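# Place the carton on the raised block inside the tape

## Task

Set the carton down on top of the raised block so that no part of it extends beyond the blue tape outline and its long edge runs parallel to the outline's long edge. It must stay there on its own, not held by the robot. Finish by switching off suction and moving the arm away.

## Robot and tools

Robot: two arms, left_arm and right_arm, each ending in a suction cup. Left and right are only names, not image sides; left_arm sits on the +y side. Every arm has a fixed block of 7 numbers in each command: dx, dy, dz, rx, ry, rz, suction.

Frame: one shared world frame with its origin on the table top midway between the arms, +x pointing out over the table and +z up. Reported positions are metres, orientations are quaternions in w,x,y,z order, and velocities are m/s and rad/s. Printed positions can be a little wrong, more so when the arm is stretched far. The cup point is the centre of the cup rim; the cup opens along the cup point's own +z. Starting about 4 cm back from the rim the tool body and wrist camera stick out up to about 9 cm sideways, so leave room around it.

execute_actions: argument actions is a list holding zero or one item. An empty list just returns the current state. An item {"rows": [...], "steps": n} runs up to 15 control steps of 1/30 s (n defaults to 15); each row is used for one step and the last row repeats if there are too few. An item {"steps": n} with no rows is a wait of up to 300 steps counted from the previous result, including your reply time. Optional pictures (true/false) chooses whether images come back.

Row layout: exactly 14 numbers, each between -1 and 1, left arm's 7 first, then right arm's 7, even if only one arm moves. dx..rz are an offset, not a pose: they describe the target relative to the cup point's pose in the most recent result that showed it (before any such result in the scene, and for the second or later call in the same reply, relative to where the arm is when the action begins). Offsets are expressed in the cup point's own axes. Scale: 1.0 equals 0.6 m of translation or 180 degrees of rotation; rx, ry, rz form a single rotation vector. Every row in a call uses the same reference, so rows are not cumulative. Zeros send the arm back to that reference, which is not the same as holding still. Suction: above 0.01 is on, 0.01 or less is off, and it stays as last set, so repeat the current value for an arm you do not want to change.

move: target is one 14-number row with the same layout, offsets and scale. Each cup point follows a straight path to its target, both arms finishing together, taking 0.5 to 10 s (cut off at 10 s). speed is in m/s, 0.002 to 0.5, default 0.25; rotation is capped at twice that value in rad/s. Paths ignore obstacles and the other arm, and the real motion can lag, wander and overshoot speed, especially near full reach. Optional stop_force, 13 to 80 N, one value for both arms, not accepted in the first 0.2 s of a scene: an arm's path stops once its wrist sensor feels that much extra push against the motion for 2 steps, then it backs off slightly and holds. Use it only with slow motion and no turning of the cup; the press can briefly reach double the value. Omit it when lifting away from something the cup is pressing on. An arm whose target is within 1.5 mm and 0.5 degrees counts as still. The result has a move: line giving the ending (done, off_target, moving, held, fault, contact) and limits (paced means the pose was clipped, held means a check blocked steps), plus each cup's distance from its target.

wait: seconds, 0 to 10; nothing new is sent. zoom_image: camera (cam_head_left, cam_head_right, cam_high, cam_low, cam_left_wrist, cam_right_wrist) and region [x0, y0, x1, y1] in pixels of the latest image, at most 504 by 504, origin top-left. Full images: the four fixed cameras are 896x504, the wrist cameras 504x504; calibration matrices are supplied. finished_scene: scene number; it cannot be undone and reports success. A reply without any tool call ends everything.

Motion limits: each step the command is clipped to within 100 mm and 16 degrees of the measured pose, and commands are smoothed with about 0.17 s delay, so large offsets may need several actions; check the result pose and send the remainder. Position wins over orientation when both cannot be met. Elbows never fully straighten.

Result lines: per-arm pose and velocity; suction_measured (near 0 means no seal, 0.83 or more means airtight); part_present turns 1 at 0.50 and back to 0 below 0.45; Hand target shows where the controller is driving each cup; pose unreachable and HELD mark commands the clearance check changed or blocked; Wrist force and Wrist torque are in the cup point's axes, with offsets up to about 5.5 N, noise up to about 3.4 N and saturation near 100 N; joint torques are rough and noisy.

Gripping: with suction on, press the 36 mm rim flat onto a smooth face of the carton so it seals all round, away from edges, seams or holes. Under vacuum the cup shortens, so the carton rides up to 12 mm nearer the tool. To release, rest the carton on the block, switch suction off, then lift at least 15 mm. If the cup seals on the table, switch suction off to free it.

Avoid: knocking anything off the table, dropping or slamming the carton, pushing hard, and letting the arms collide. A joint overload or an outside force of 150 N stops that arm for 10 s; motors warn at 70 °C and brake at 85 °C. Loose objects may occasionally be nudged by outside pushes.

Each tool is called after "Request:" as name([rows], argument=value, ...), one row to a line, values as JSON.

## Session

Request:
execute_actions(actions=[])

Scene clock: 0.00 s of 5000.00 s.
left_arm: end_effector_position=(+0.5761, +0.6275, +0.1989) suction_measured=0.00 part_present=0 end_effector_quat_wxyz=(-0.001, -0.352, +0.936, +0.000) end_effector_velocity=(+0.000, +0.000, -0.000) end_effector_angular_velocity=(+0.000, +0.000, -0.000) | right_arm: end_effector_position=(+0.5412, -0.5901, +0.1986) suction_measured=0.00 part_present=0 end_effector_quat_wxyz=(-0.001, +0.328, +0.945, +0.001) end_effector_velocity=(+0.001, -0.000, +0.001) end_effector_angular_velocity=(-0.003, -0.002, +0.002)
Joint positions: left_arm=[-0.282 -1.557  2.144 -2.157 -1.571  2.338] | right_arm=[-0.28  -1.557  2.145 -2.158 -1.569 -2.897]
Joint velocities: left_arm=[ 0.  0. -0. -0.  0.  0.] | right_arm=[ 0.001  0.    -0.001 -0.002 -0.002 -0.001]
Joint torques (N m, as the arm reports them, + toward a larger angle): no reading
Motor temperatures (°C, as the motors report them): left_arm=[32 34 33 40 36 37] | right_arm=[33 33 32 41 37 35]
Wrist force (N, on the end effector, along its own x y z axes, offset not removed): no reading
Wrist torque (N m, same axes, about the end effector's origin, offset not removed): no reading
Hand target (left_arm): +0.576, +0.627, +0.199; -0.001, -0.352, +0.936, +0.000
Hand target (right_arm): +0.541, -0.590, +0.199; -0.001, +0.328, +0.945, +0.001
camera_calibration (this result's frames):
cam_left_wrist: T_world_to_cam=[[0.590264, -0.801259, 0.0978373, 0.150347], [-0.718894, -0.466684, 0.515168, 0.611635], [-0.367124, -0.37442, -0.851487, 0.690274], [0, 0, 0, 1]] pos_world=[0.604372, 0.664359, 0.257955]
cam_right_wrist: T_world_to_cam=[[-0.523755, -0.846373, -0.0966147, -0.186048], [-0.804593, 0.454239, 0.382489, 0.657287], [-0.279842, 0.278066, -0.918895, 0.573851], [0, 0, 0, 1]] pos_world=[0.591992, -0.6156, 0.257928]

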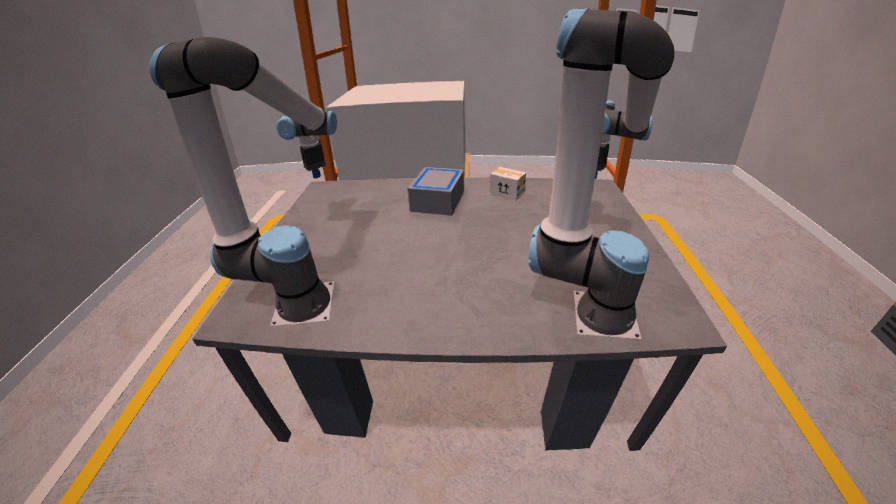

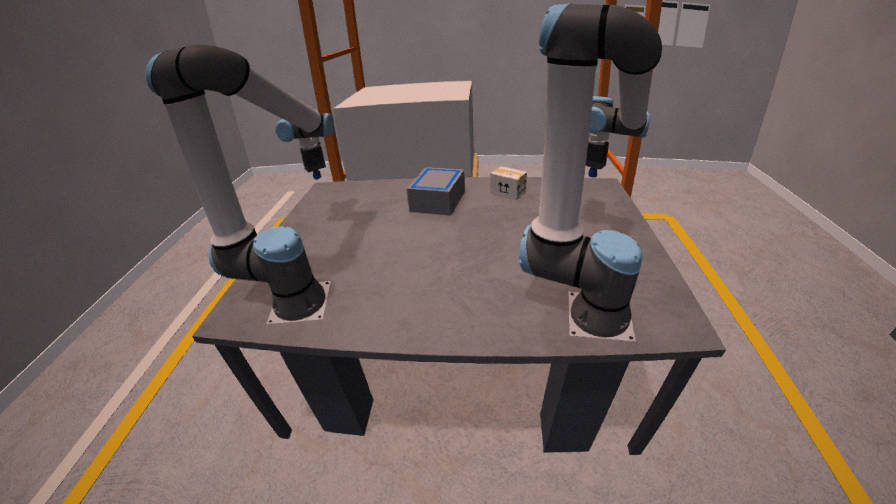

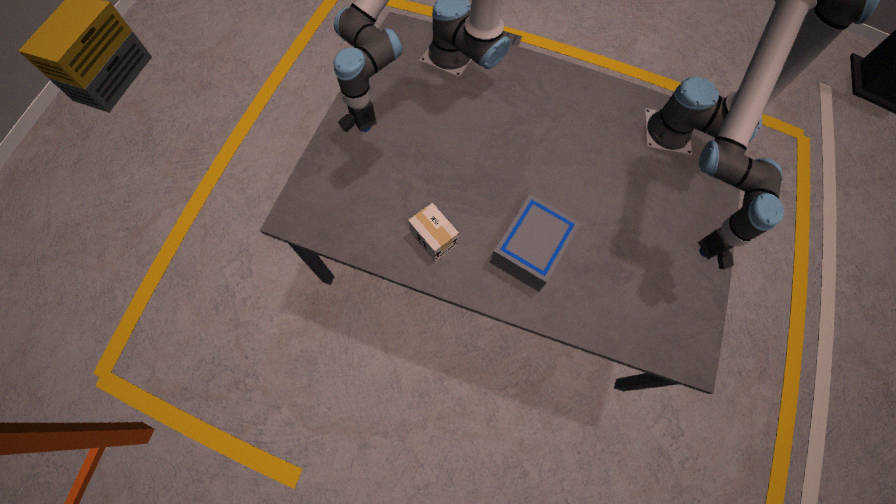

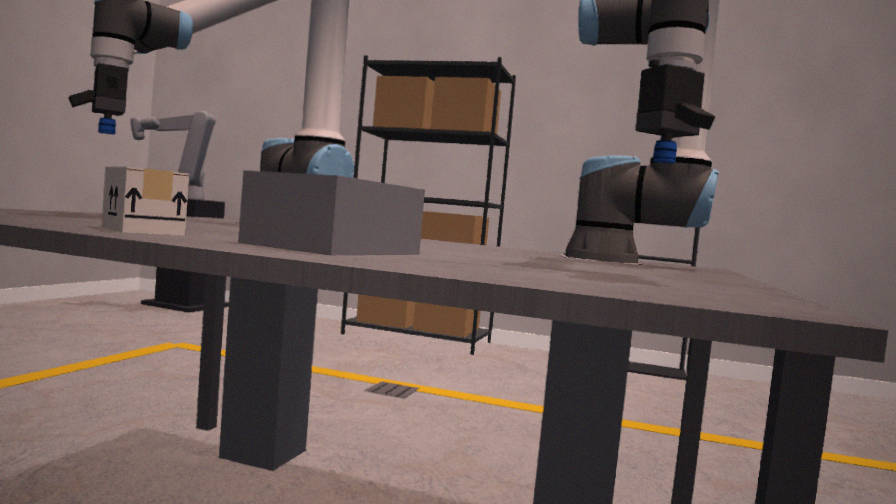

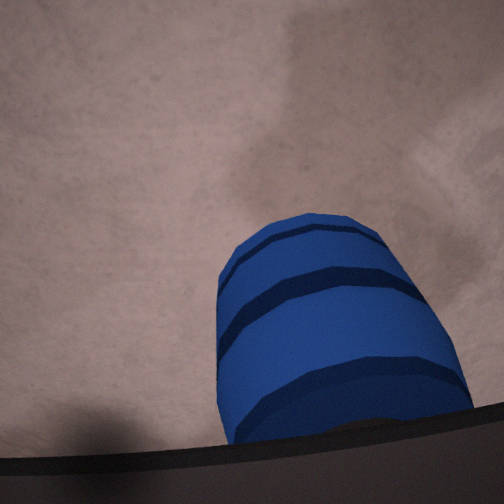

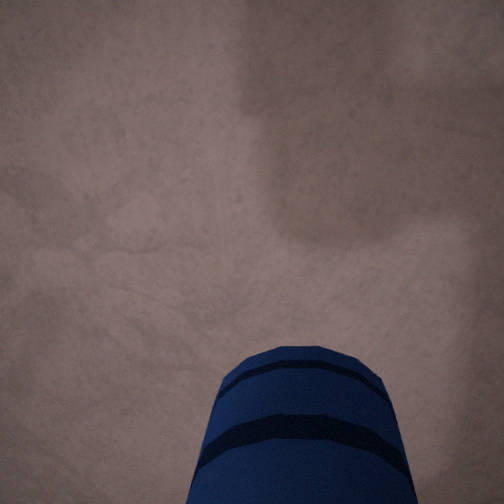

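Request:
zoom_image(camera="cam_high", region=[390, 180, 590, 310])

Request:
zoom_image(camera="cam_low", region=[90, 150, 440, 270])

Region (390, 180, 590, 310) of cam_high's 896x504 image, scaled by 2.520, with more detail than that image has; it fills the top 328 rows of this view, and the rest is white.

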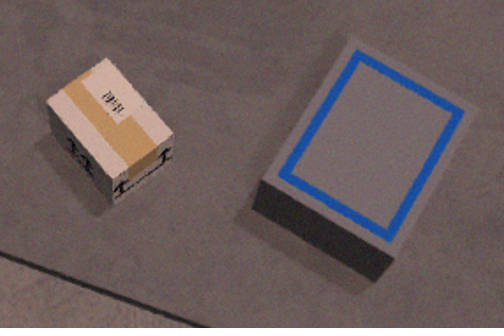

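Region (90, 150, 440, 270) of cam_low's 896x504 image, scaled by 1.440, with more detail than that image has; it fills the top 173 rows of this view, and the rest is white.

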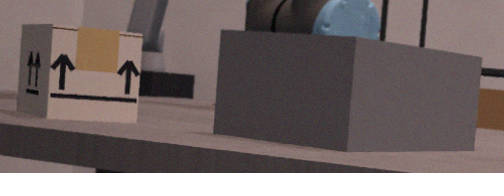

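Request:
move(target=[0,0,0,0,0,0,0, 0.0539, 0.6869, -0.0357, 0, 0, -0.045, 0], speed=0.4)

Scene clock: 58.30 s of 5000.00 s.
left_arm: end_effector_position=(+0.5761, +0.6275, +0.1989) suction_measured=0.00 part_present=0 end_effector_quat_wxyz=(-0.001, -0.352, +0.936, +0.000) end_effector_velocity=(+0.000, -0.000, +0.000) end_effector_angular_velocity=(-0.001, -0.001, -0.000) | right_arm: end_effector_position=(+0.7707, -0.2472, +0.2202) suction_measured=0.00 part_present=0 end_effector_quat_wxyz=(-0.001, +0.261, +0.965, +0.000) end_effector_velocity=(+0.002, +0.001, +0.000) end_effector_angular_velocity=(+0.000, -0.001, +0.002)
Joint positions: left_arm=[-0.282 -1.557  2.144 -2.157 -1.571  2.338] | right_arm=[ 0.237 -1.175  1.624 -2.019 -1.569 -2.522]
Joint velocities: left_arm=[ 0.    -0.    -0.    -0.    -0.001  0.   ] | right_arm=[ 0.001  0.003 -0.005  0.002  0.    -0.001]
Joint torques (N m, as the arm reports them, + toward a larger angle): left_arm=[ -0.07 -45.13 -36.68  -4.23   0.48   0.14] | right_arm=[  9.1  -64.18 -47.86  -1.17  -3.42   3.74]
Motor temperatures (°C, as the motors report them): left_arm=[32 34 33 40 36 37] | right_arm=[33 33 32 41 37 35]
Wrist force (N, on the end effector, along its own x y z axes, offset not removed): left_arm=[1.8 -3.4 -0.2] | right_arm=[0.1 1.9 2.6]
Wrist torque (N m, same axes, about the end effector's origin, offset not removed): left_arm=[-0.96 -0.36 -0.02] | right_arm=[0.53 0.13 0.21]
Hand target (left_arm): +0.576, +0.627, +0.199; -0.001, -0.352, +0.936, +0.000
Hand target (right_arm): +0.771, -0.247, +0.220; -0.001, +0.261, +0.965, +0.000
Off the commanded pose (left_arm): 0.000 m, 0 deg.
Off the commanded pose (right_arm): 0.001 m, 0 deg.
After step 90, 53.53 s passed at rest.
move: done
camera_calibration (this result's frames):
cam_left_wrist: T_world_to_cam=[[0.590264, -0.801259, 0.0978373, 0.150347], [-0.718894, -0.466684, 0.515168, 0.611634], [-0.367124, -0.37442, -0.851487, 0.690274], [0, 0, 0, 1]] pos_world=[0.604372, 0.664359, 0.257955]
cam_right_wrist: T_world_to_cam=[[-0.399364, -0.911753, -0.0959975, 0.114291], [-0.860363, 0.336553, 0.382763, 0.691755], [-0.316677, 0.235454, -0.918846, 0.580424], [0, 0, 0, 1]] pos_world=[0.824611, -0.265271, 0.279513]

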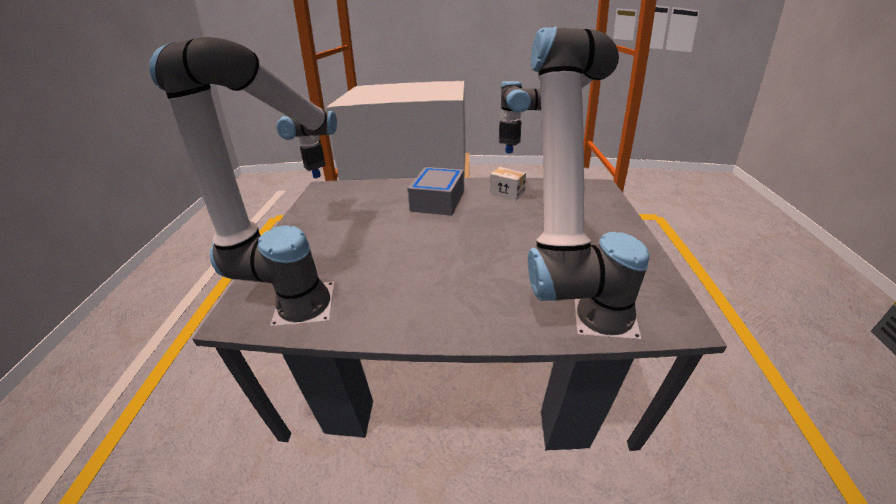

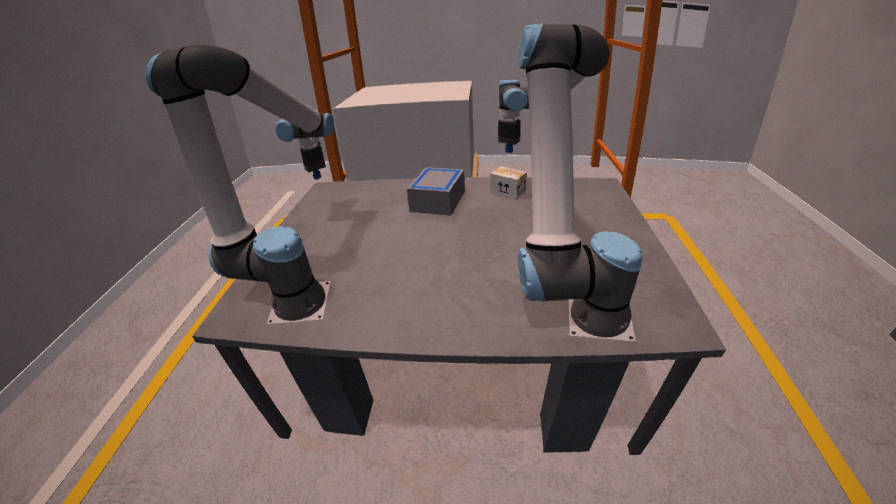

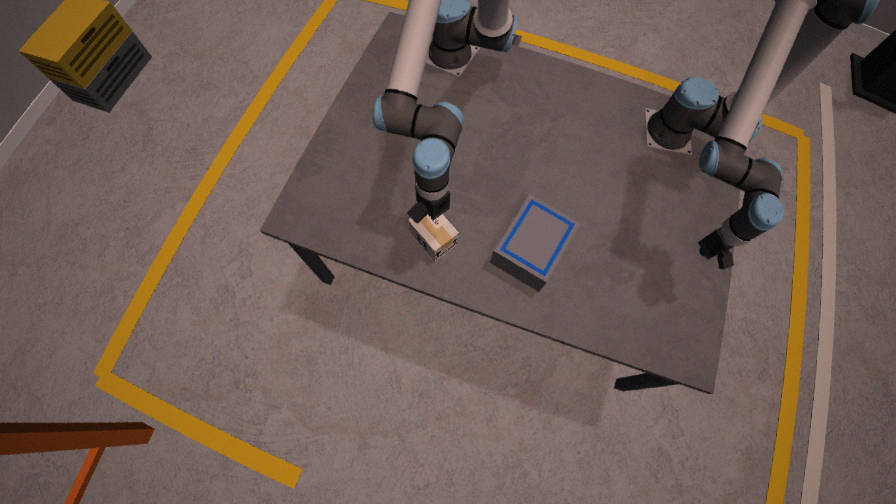

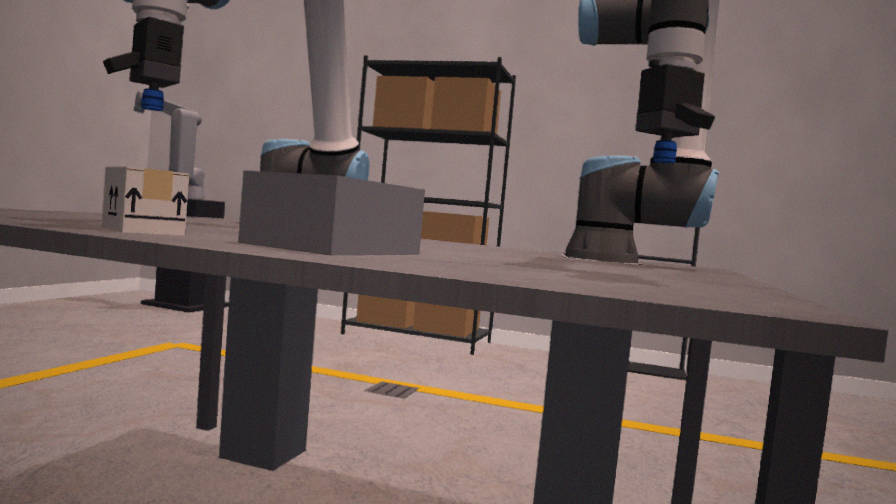

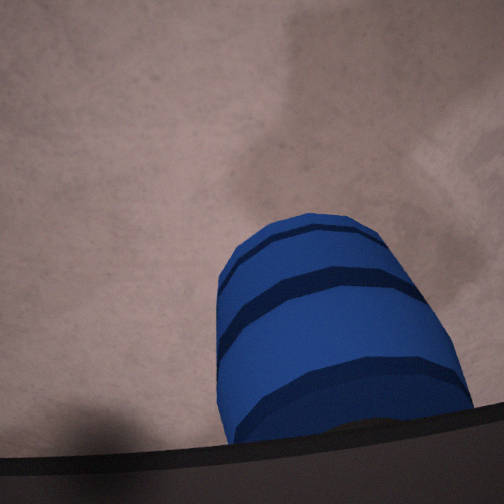

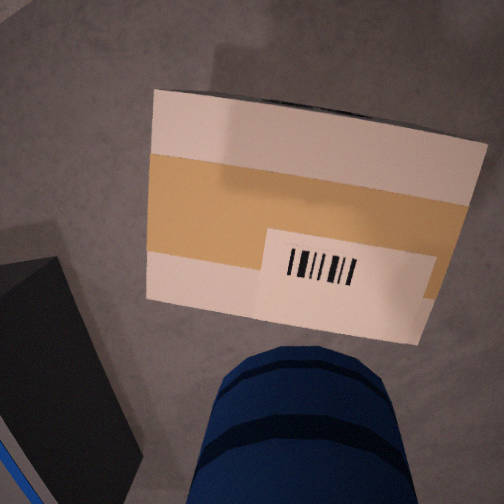

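Request:
move(target=[0,0,0,0,0,0,0, 0, 0, 0.142, 0, 0, 0, 0], speed=0.2)

Request:
move(target=[0,0,0,0,0,0,0, 0, 0, 0.085, 0, 0, 0, 1], speed=0.015, stop_force=14)

Scene clock: 110.70 s of 5000.00 s.
left_arm: end_effector_position=(+0.5761, +0.6275, +0.1989) suction_measured=0.00 part_present=0 end_effector_quat_wxyz=(-0.001, -0.352, +0.936, +0.000) end_effector_velocity=(-0.000, -0.000, -0.000) end_effector_angular_velocity=(+0.000, +0.000, -0.000) | right_arm: end_effector_position=(+0.7707, -0.2472, +0.1353) suction_measured=0.00 part_present=0 end_effector_quat_wxyz=(-0.001, +0.261, +0.965, +0.000) end_effector_velocity=(+0.001, -0.000, -0.002) end_effector_angular_velocity=(-0.001, -0.002, +0.000)
Joint positions: left_arm=[-0.282 -1.557  2.144 -2.157 -1.571  2.338] | right_arm=[ 0.237 -1.106  1.691 -2.154 -1.57  -2.522]
Joint velocities: left_arm=[-0.  0.  0. -0. -0.  0.] | right_arm=[-0.     0.003  0.001 -0.005 -0.001 -0.   ]
Joint torques (N m, as the arm reports them, + toward a larger angle): left_arm=[  1.57 -44.87 -37.47  -4.23   0.19  -0.08] | right_arm=[-12.39 -66.55 -31.29  -6.63  -0.5   -3.82]
Motor temperatures (°C, as the motors report them): left_arm=[32 34 33 40 36 37] | right_arm=[33 33 32 41 37 35]
Wrist force (N, on the end effector, along its own x y z axes, offset not removed): left_arm=[1.3 -1.7 0.0] | right_arm=[0.6 0.3 4.9]
Wrist torque (N m, same axes, about the end effector's origin, offset not removed): left_arm=[-0.60 -0.36 -0.09] | right_arm=[0.20 -0.02 0.28]
Hand target (left_arm): +0.576, +0.627, +0.199; -0.001, -0.352, +0.936, +0.000
Hand target (right_arm): +0.771, -0.247, +0.135; -0.001, +0.261, +0.965, +0.000
Off the commanded pose (left_arm): 0.000 m, 0 deg.
Off the commanded pose (right_arm): 0.000 m, 0 deg.
After step 90, 48.40 s passed at rest.
move: done
camera_calibration (this result's frames):
cam_right_wrist: T_world_to_cam=[[-0.399462, -0.911715, -0.0959465, 0.106195], [-0.860327, 0.336667, 0.382744, 0.724215], [-0.316652, 0.235437, -0.918859, 0.502431], [0, 0, 0, 1]] pos_world=[0.824578, -0.26529, 0.194663]

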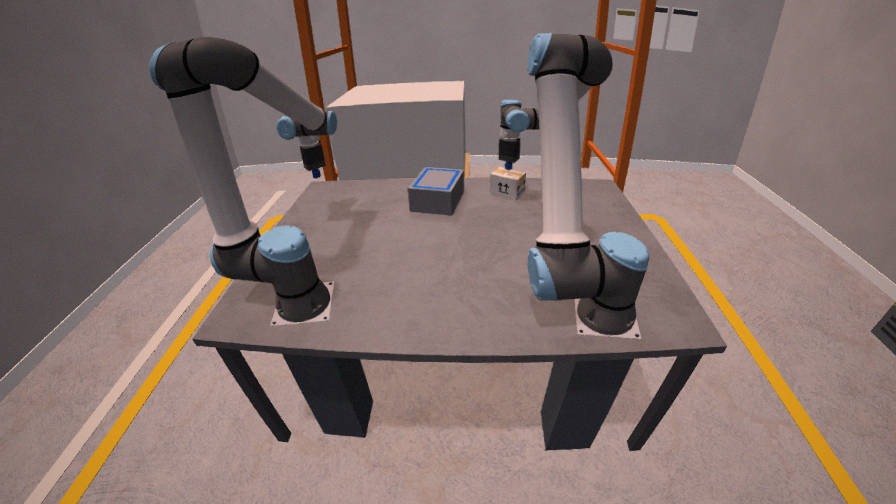

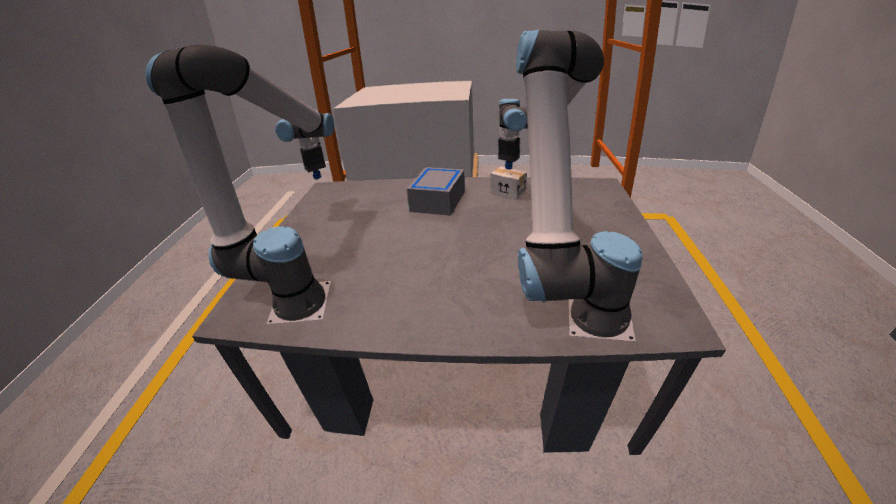

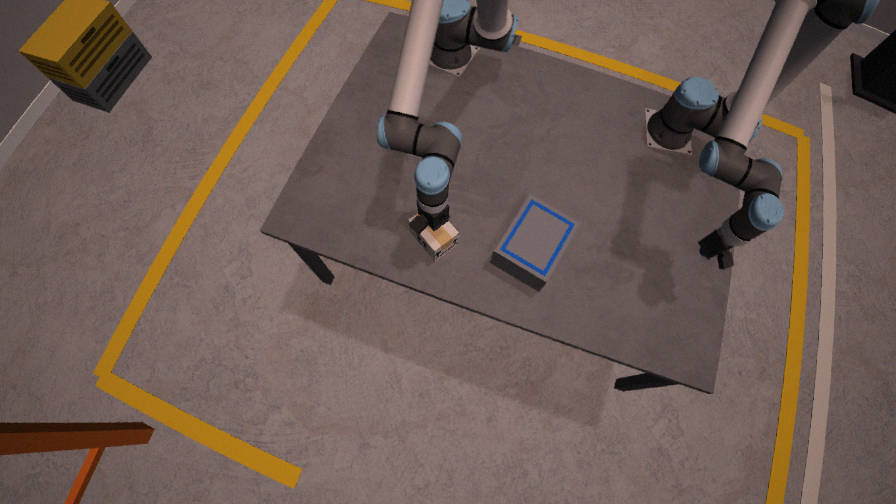

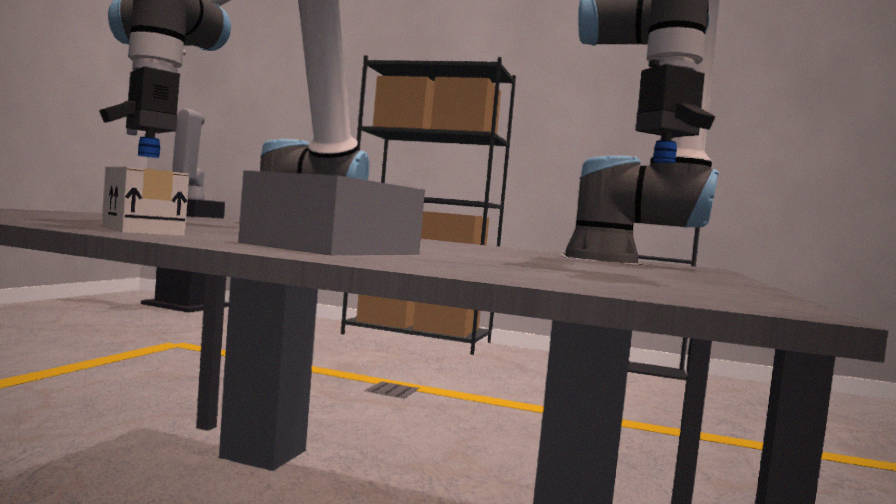

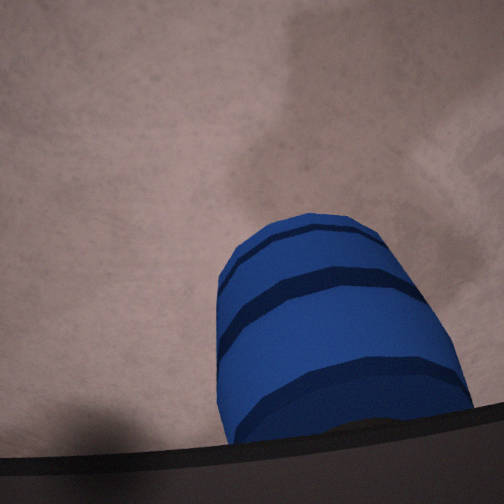

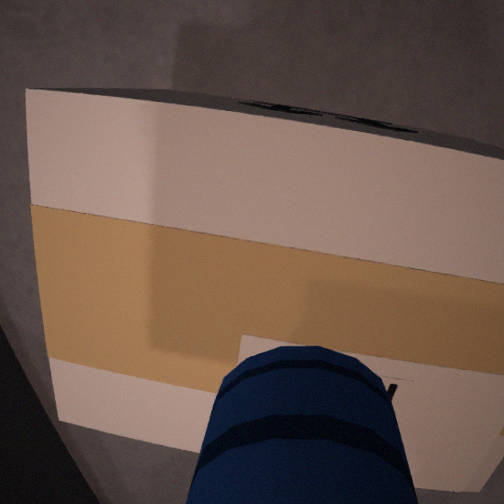

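Scene clock: 113.63 s of 5000.00 s.
left_arm: end_effector_position=(+0.5761, +0.6275, +0.1989) suction_measured=0.00 part_present=0 end_effector_quat_wxyz=(-0.001, -0.352, +0.936, +0.000) end_effector_velocity=(+0.000, -0.000, +0.000) end_effector_angular_velocity=(-0.001, -0.000, +0.001) | right_arm: end_effector_position=(+0.7708, -0.2472, +0.0974) suction_measured=0.98 part_present=1 end_effector_quat_wxyz=(-0.001, +0.261, +0.965, +0.000) end_effector_velocity=(-0.003, +0.001, +0.002) end_effector_angular_velocity=(+0.001, +0.007, +0.001)
Joint positions: left_arm=[-0.282 -1.557  2.144 -2.157 -1.571  2.338] | right_arm=[ 0.237 -1.07   1.714 -2.214 -1.57  -2.522]
Joint velocities: left_arm=[ 0.    -0.    -0.    -0.    -0.001 -0.001] | right_arm=[ 0.    -0.004 -0.     0.011  0.002 -0.001]
Joint torques (N m, as the arm reports them, + toward a larger angle): left_arm=[  1.79 -43.94 -37.43  -4.26   0.06  -0.14] | right_arm=[-11.14 -75.28 -26.5    3.03  -0.45  -4.01]
Motor temperatures (°C, as the motors report them): left_arm=[32 34 33 40 36 37] | right_arm=[33 33 32 41 37 35]
Wrist force (N, on the end effector, along its own x y z axes, offset not removed): left_arm=[1.9 -3.2 -0.5] | right_arm=[-5.1 3.4 -21.3]
Wrist torque (N m, same axes, about the end effector's origin, offset not removed): left_arm=[-0.89 -0.31 0.04] | right_arm=[0.14 0.24 0.28]
Hand target (left_arm): +0.576, +0.627, +0.199; -0.001, -0.352, +0.936, +0.000
Hand target (right_arm): +0.771, -0.247, +0.098; -0.001, +0.261, +0.965, +0.000
Off the commanded pose (left_arm): 0.000 m, 0 deg.
Off the commanded pose (right_arm): 0.013 m, 0 deg.
move: contact (right_arm)
camera_calibration (this result's frames):
cam_left_wrist: T_world_to_cam=[[0.590264, -0.801259, 0.0978373, 0.150347], [-0.718894, -0.466684, 0.515168, 0.611634], [-0.367124, -0.37442, -0.851487, 0.690274], [0, 0, 0, 1]] pos_world=[0.604372, 0.664359, 0.257955]
cam_right_wrist: T_world_to_cam=[[-0.399441, -0.911712, -0.096065, 0.102598], [-0.86042, 0.336661, 0.382541, 0.738896], [-0.316426, 0.235459, -0.918931, 0.467474], [0, 0, 0, 1]] pos_world=[0.824663, -0.265288, 0.156775]

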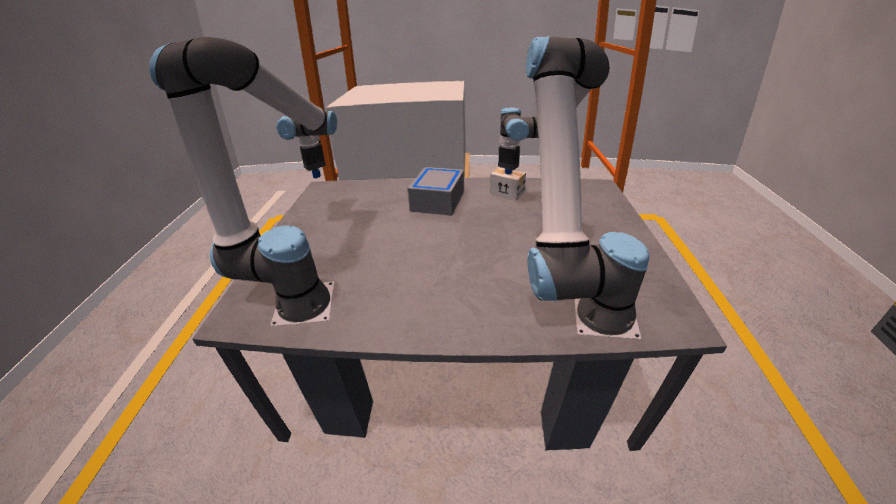

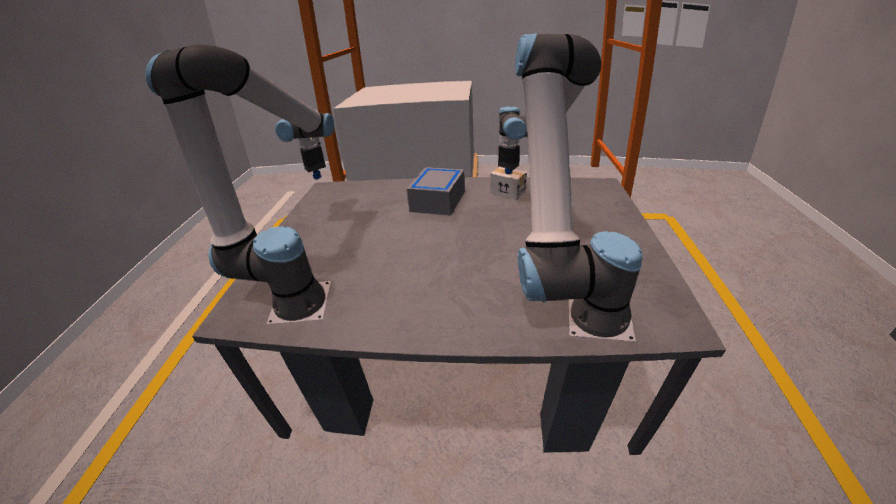

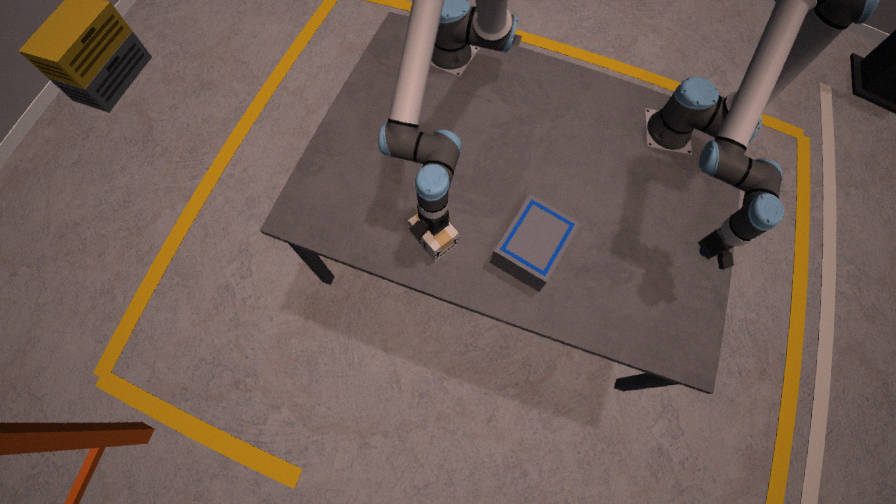

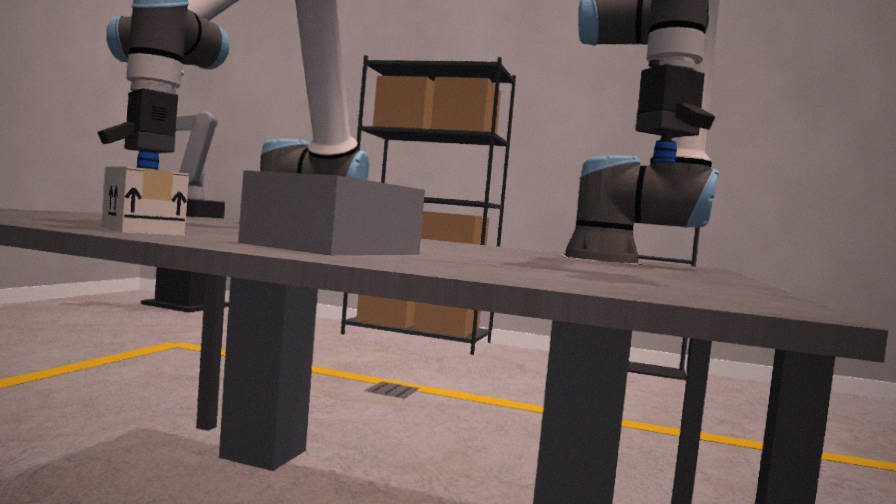

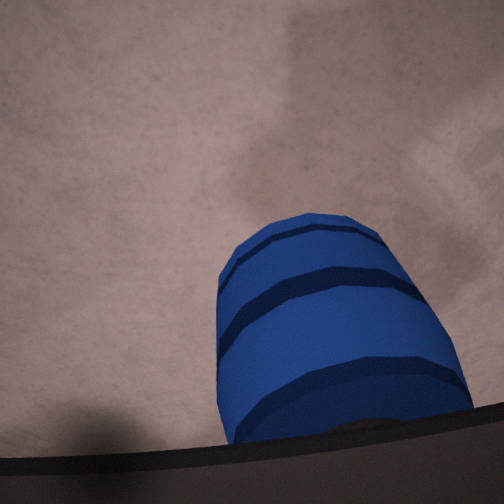

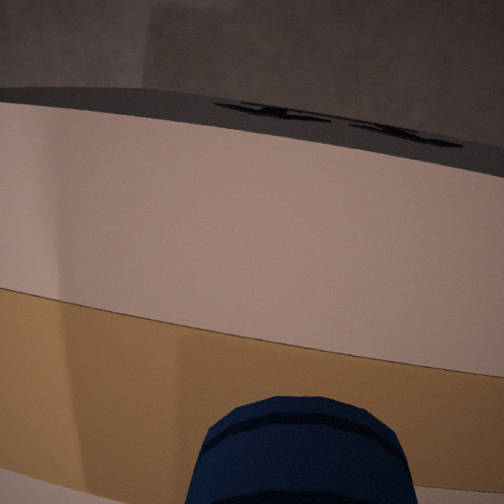

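Request:
move(target=[0,0,0,0,0,0,0, 0, 0, -0.275, 0, 0, 0, 1], speed=0.2)

Request:
move(target=[0,0,0,0,0,0,0, 0.4049, 0.4147, 0, 0, 0, 0.39, 1], speed=0.3)

Scene clock: 123.57 s of 5000.00 s.
left_arm: end_effector_position=(+0.5761, +0.6275, +0.1989) suction_measured=0.00 part_present=0 end_effector_quat_wxyz=(-0.001, -0.352, +0.936, +0.000) end_effector_velocity=(+0.000, +0.000, +0.000) end_effector_angular_velocity=(+0.001, -0.001, -0.001) | right_arm: end_effector_position=(+0.7708, -0.2471, +0.2620) suction_measured=0.98 part_present=1 end_effector_quat_wxyz=(-0.001, +0.261, +0.965, +0.000) end_effector_velocity=(-0.000, +0.001, +0.003) end_effector_angular_velocity=(-0.000, -0.000, +0.002)
Joint positions: left_arm=[-0.282 -1.557  2.144 -2.157 -1.571  2.338] | right_arm=[ 0.237 -1.203  1.584 -1.951 -1.569 -2.522]
Joint velocities: left_arm=[ 0.    -0.001 -0.     0.     0.001  0.001] | right_arm=[ 0.002 -0.002 -0.002  0.004 -0.    -0.001]
Joint torques (N m, as the arm reports them, + toward a larger angle): left_arm=[  0.17 -45.33 -38.48  -4.2    0.31  -0.26] | right_arm=[ -4.74 -93.3  -54.36  -2.94   1.72   1.96]
Motor temperatures (°C, as the motors report them): left_arm=[32 34 33 40 36 37] | right_arm=[33 33 32 41 37 35]
Wrist force (N, on the end effector, along its own x y z axes, offset not removed): left_arm=[1.8 -3.3 1.3] | right_arm=[1.4 0.4 11.6]
Wrist torque (N m, same axes, about the end effector's origin, offset not removed): left_arm=[-0.82 -0.42 -0.07] | right_arm=[0.27 -0.12 0.24]
Hand target (left_arm): +0.576, +0.627, +0.199; -0.001, -0.352, +0.936, +0.000
Hand target (right_arm): +0.771, -0.247, +0.262; -0.001, +0.261, +0.965, +0.000
Off the commanded pose (left_arm): 0.000 m, 0 deg.
Off the commanded pose (right_arm): 0.001 m, 0 deg.
After step 90, 5.53 s passed at rest.
move: done
camera_calibration (this result's frames):
cam_left_wrist: T_world_to_cam=[[0.590264, -0.801259, 0.0978372, 0.150347], [-0.718894, -0.466684, 0.515168, 0.611635], [-0.367124, -0.37442, -0.851487, 0.690274], [0, 0, 0, 1]] pos_world=[0.604372, 0.664359, 0.257955]
cam_right_wrist: T_world_to_cam=[[-0.399367, -0.911741, -0.0960993, 0.118404], [-0.860449, 0.336579, 0.382546, 0.675871], [-0.316438, 0.235465, -0.918925, 0.618692], [0, 0, 0, 1]] pos_world=[0.824617, -0.265211, 0.321358]

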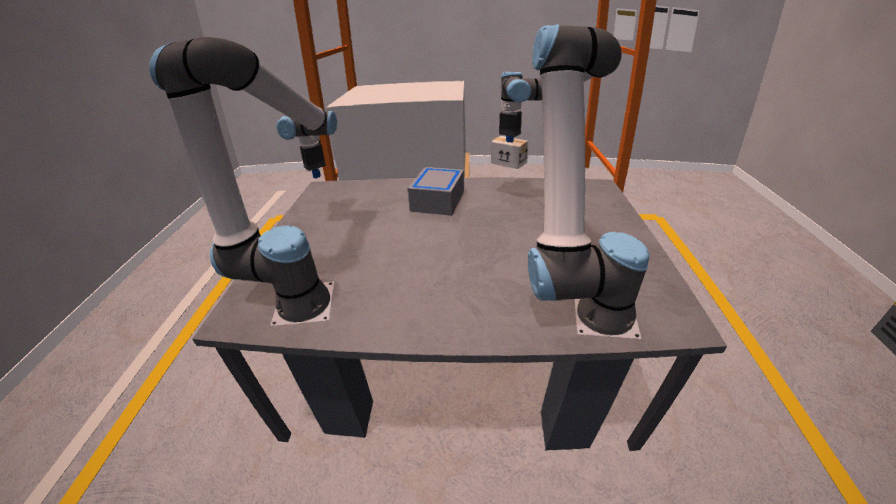

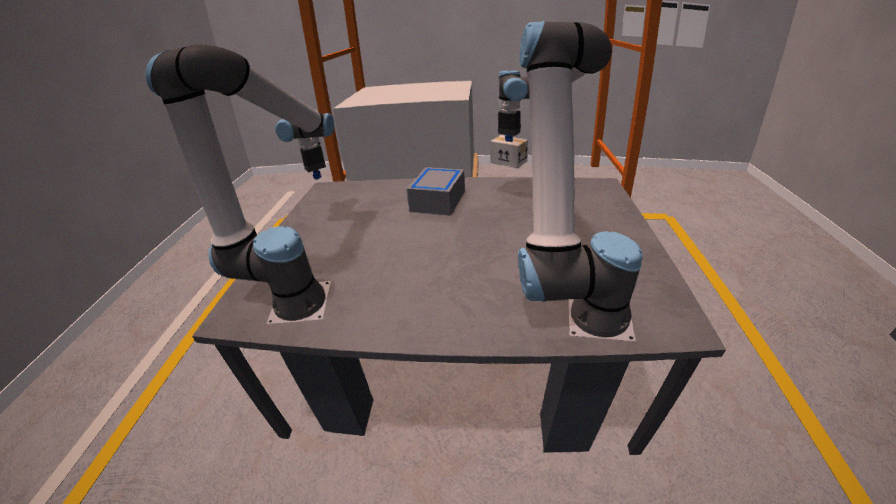

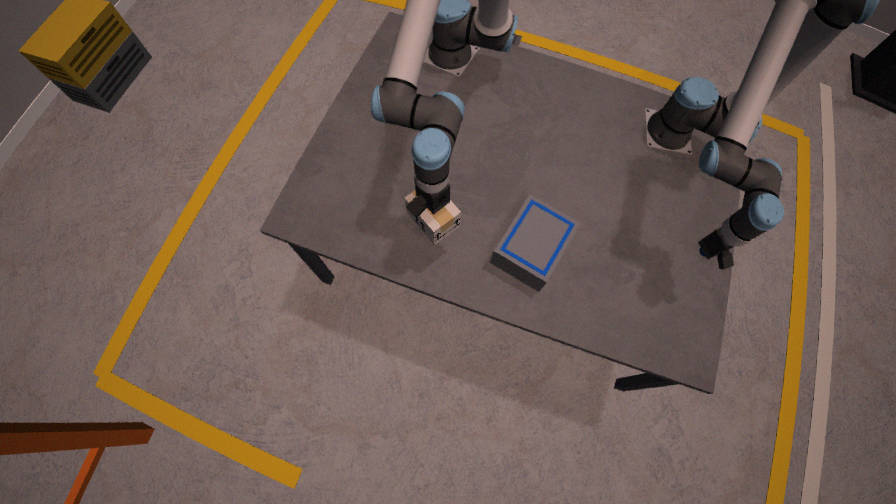

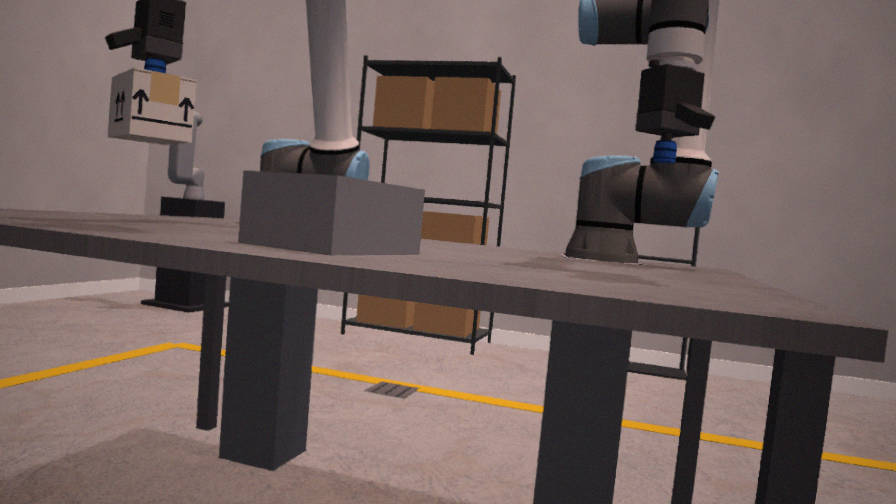

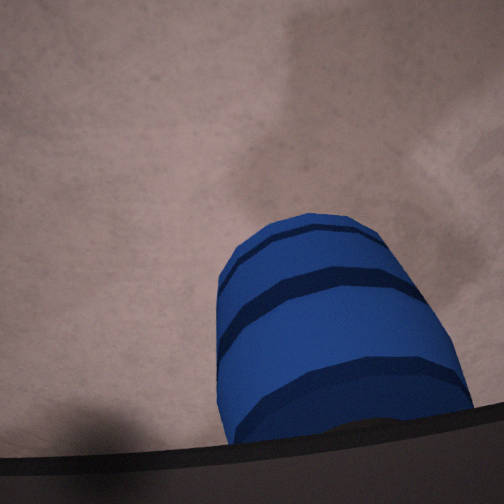

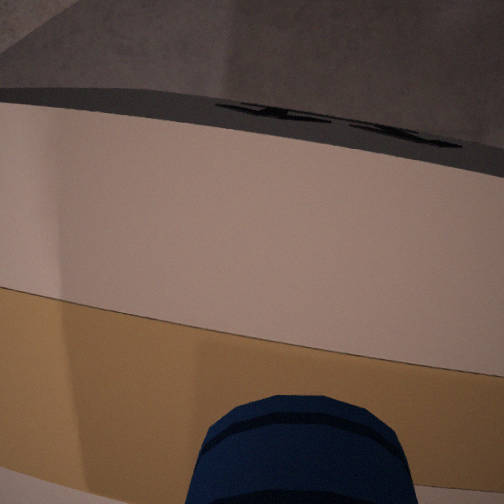

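Scene clock: 126.20 s of 5000.00 s.
left_arm: end_effector_position=(+0.5761, +0.6275, +0.1989) suction_measured=0.00 part_present=0 end_effector_quat_wxyz=(-0.001, -0.352, +0.936, +0.000) end_effector_velocity=(-0.000, -0.000, +0.000) end_effector_angular_velocity=(-0.001, -0.000, -0.000) | right_arm: end_effector_position=(+0.6859, +0.0895, +0.2620) suction_measured=0.98 part_present=1 end_effector_quat_wxyz=(-0.001, +0.768, +0.640, -0.000) end_effector_velocity=(-0.001, +0.002, -0.000) end_effector_angular_velocity=(-0.002, +0.001, -0.008)
Joint positions: left_arm=[-0.282 -1.557  2.144 -2.157 -1.571  2.338] | right_arm=[ 0.62  -1.079  1.401 -1.892 -1.57  -0.915]
Joint velocities: left_arm=[ 0.    -0.001  0.     0.    -0.001  0.   ] | right_arm=[ 0.002  0.002 -0.003  0.003 -0.001  0.01 ]
Joint torques (N m, as the arm reports them, + toward a larger angle): left_arm=[  2.95 -44.93 -37.56  -4.51  -0.03  -0.16] | right_arm=[  8.98 -83.   -53.82  -3.05  -2.96   4.  ]
Motor temperatures (°C, as the motors report them): left_arm=[32 34 33 40 36 37] | right_arm=[33 33 32 41 37 35]
Wrist force (N, on the end effector, along its own x y z axes, offset not removed): left_arm=[-0.5 -1.0 -1.2] | right_arm=[0.2 1.3 14.2]
Wrist torque (N m, same axes, about the end effector's origin, offset not removed): left_arm=[-0.46 -0.06 0.07] | right_arm=[0.33 0.11 0.26]
Hand target (left_arm): +0.576, +0.627, +0.199; -0.001, -0.352, +0.936, +0.000
Hand target (right_arm): +0.686, +0.090, +0.262; -0.001, +0.769, +0.640, -0.000
Off the commanded pose (left_arm): 0.000 m, 0 deg.
Off the commanded pose (right_arm): 0.001 m, 0 deg.
move: done
camera_calibration (this result's frames):
cam_left_wrist: T_world_to_cam=[[0.590264, -0.801259, 0.0978372, 0.150347], [-0.718894, -0.466684, 0.515168, 0.611635], [-0.367124, -0.37442, -0.851487, 0.690274], [0, 0, 0, 1]] pos_world=[0.604372, 0.664359, 0.257955]
cam_right_wrist: T_world_to_cam=[[-0.993387, 0.065927, -0.0940019, 0.710759], [0.0251924, 0.923921, 0.381754, -0.170249], [0.112018, 0.376861, -0.919472, 0.20622], [0, 0, 0, 1]] pos_world=[0.687247, 0.0327226, 0.321419]

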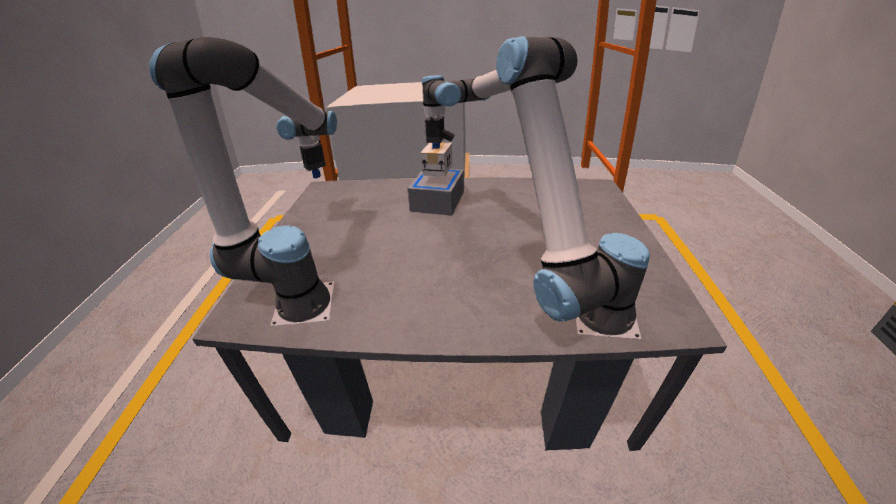

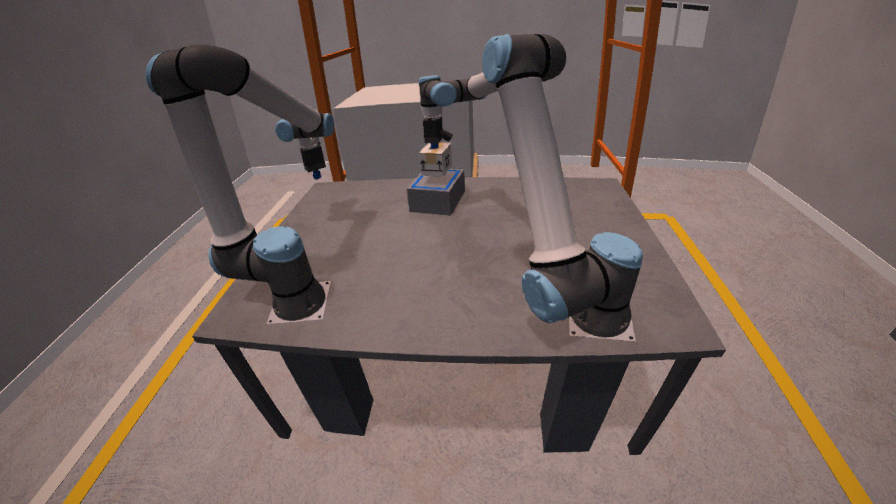

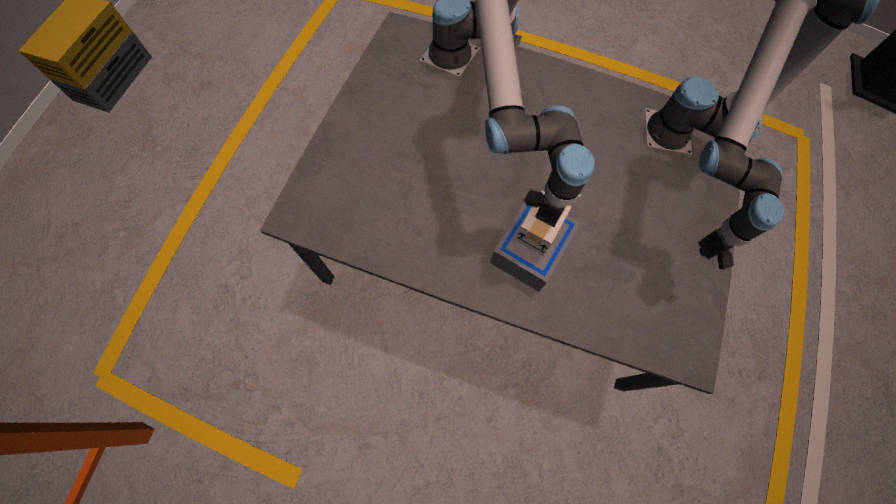

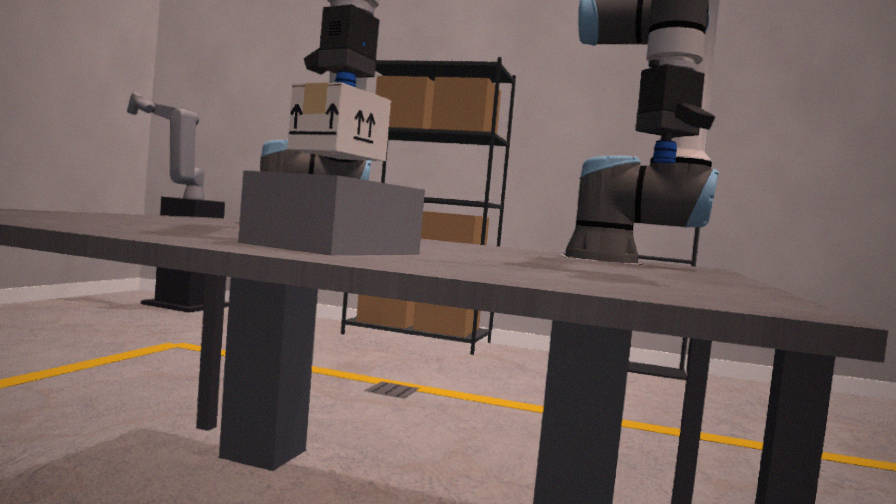

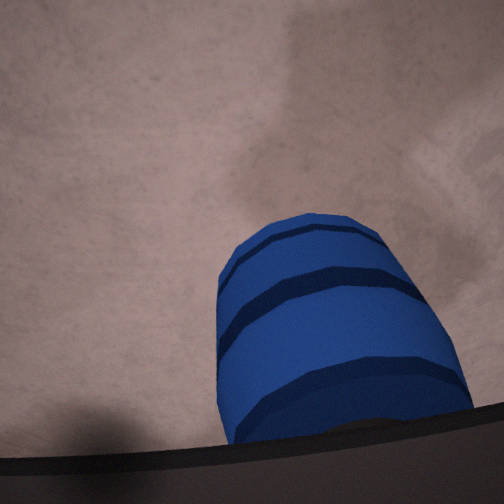

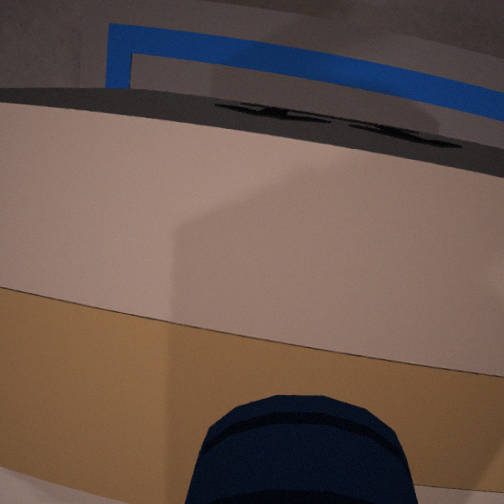

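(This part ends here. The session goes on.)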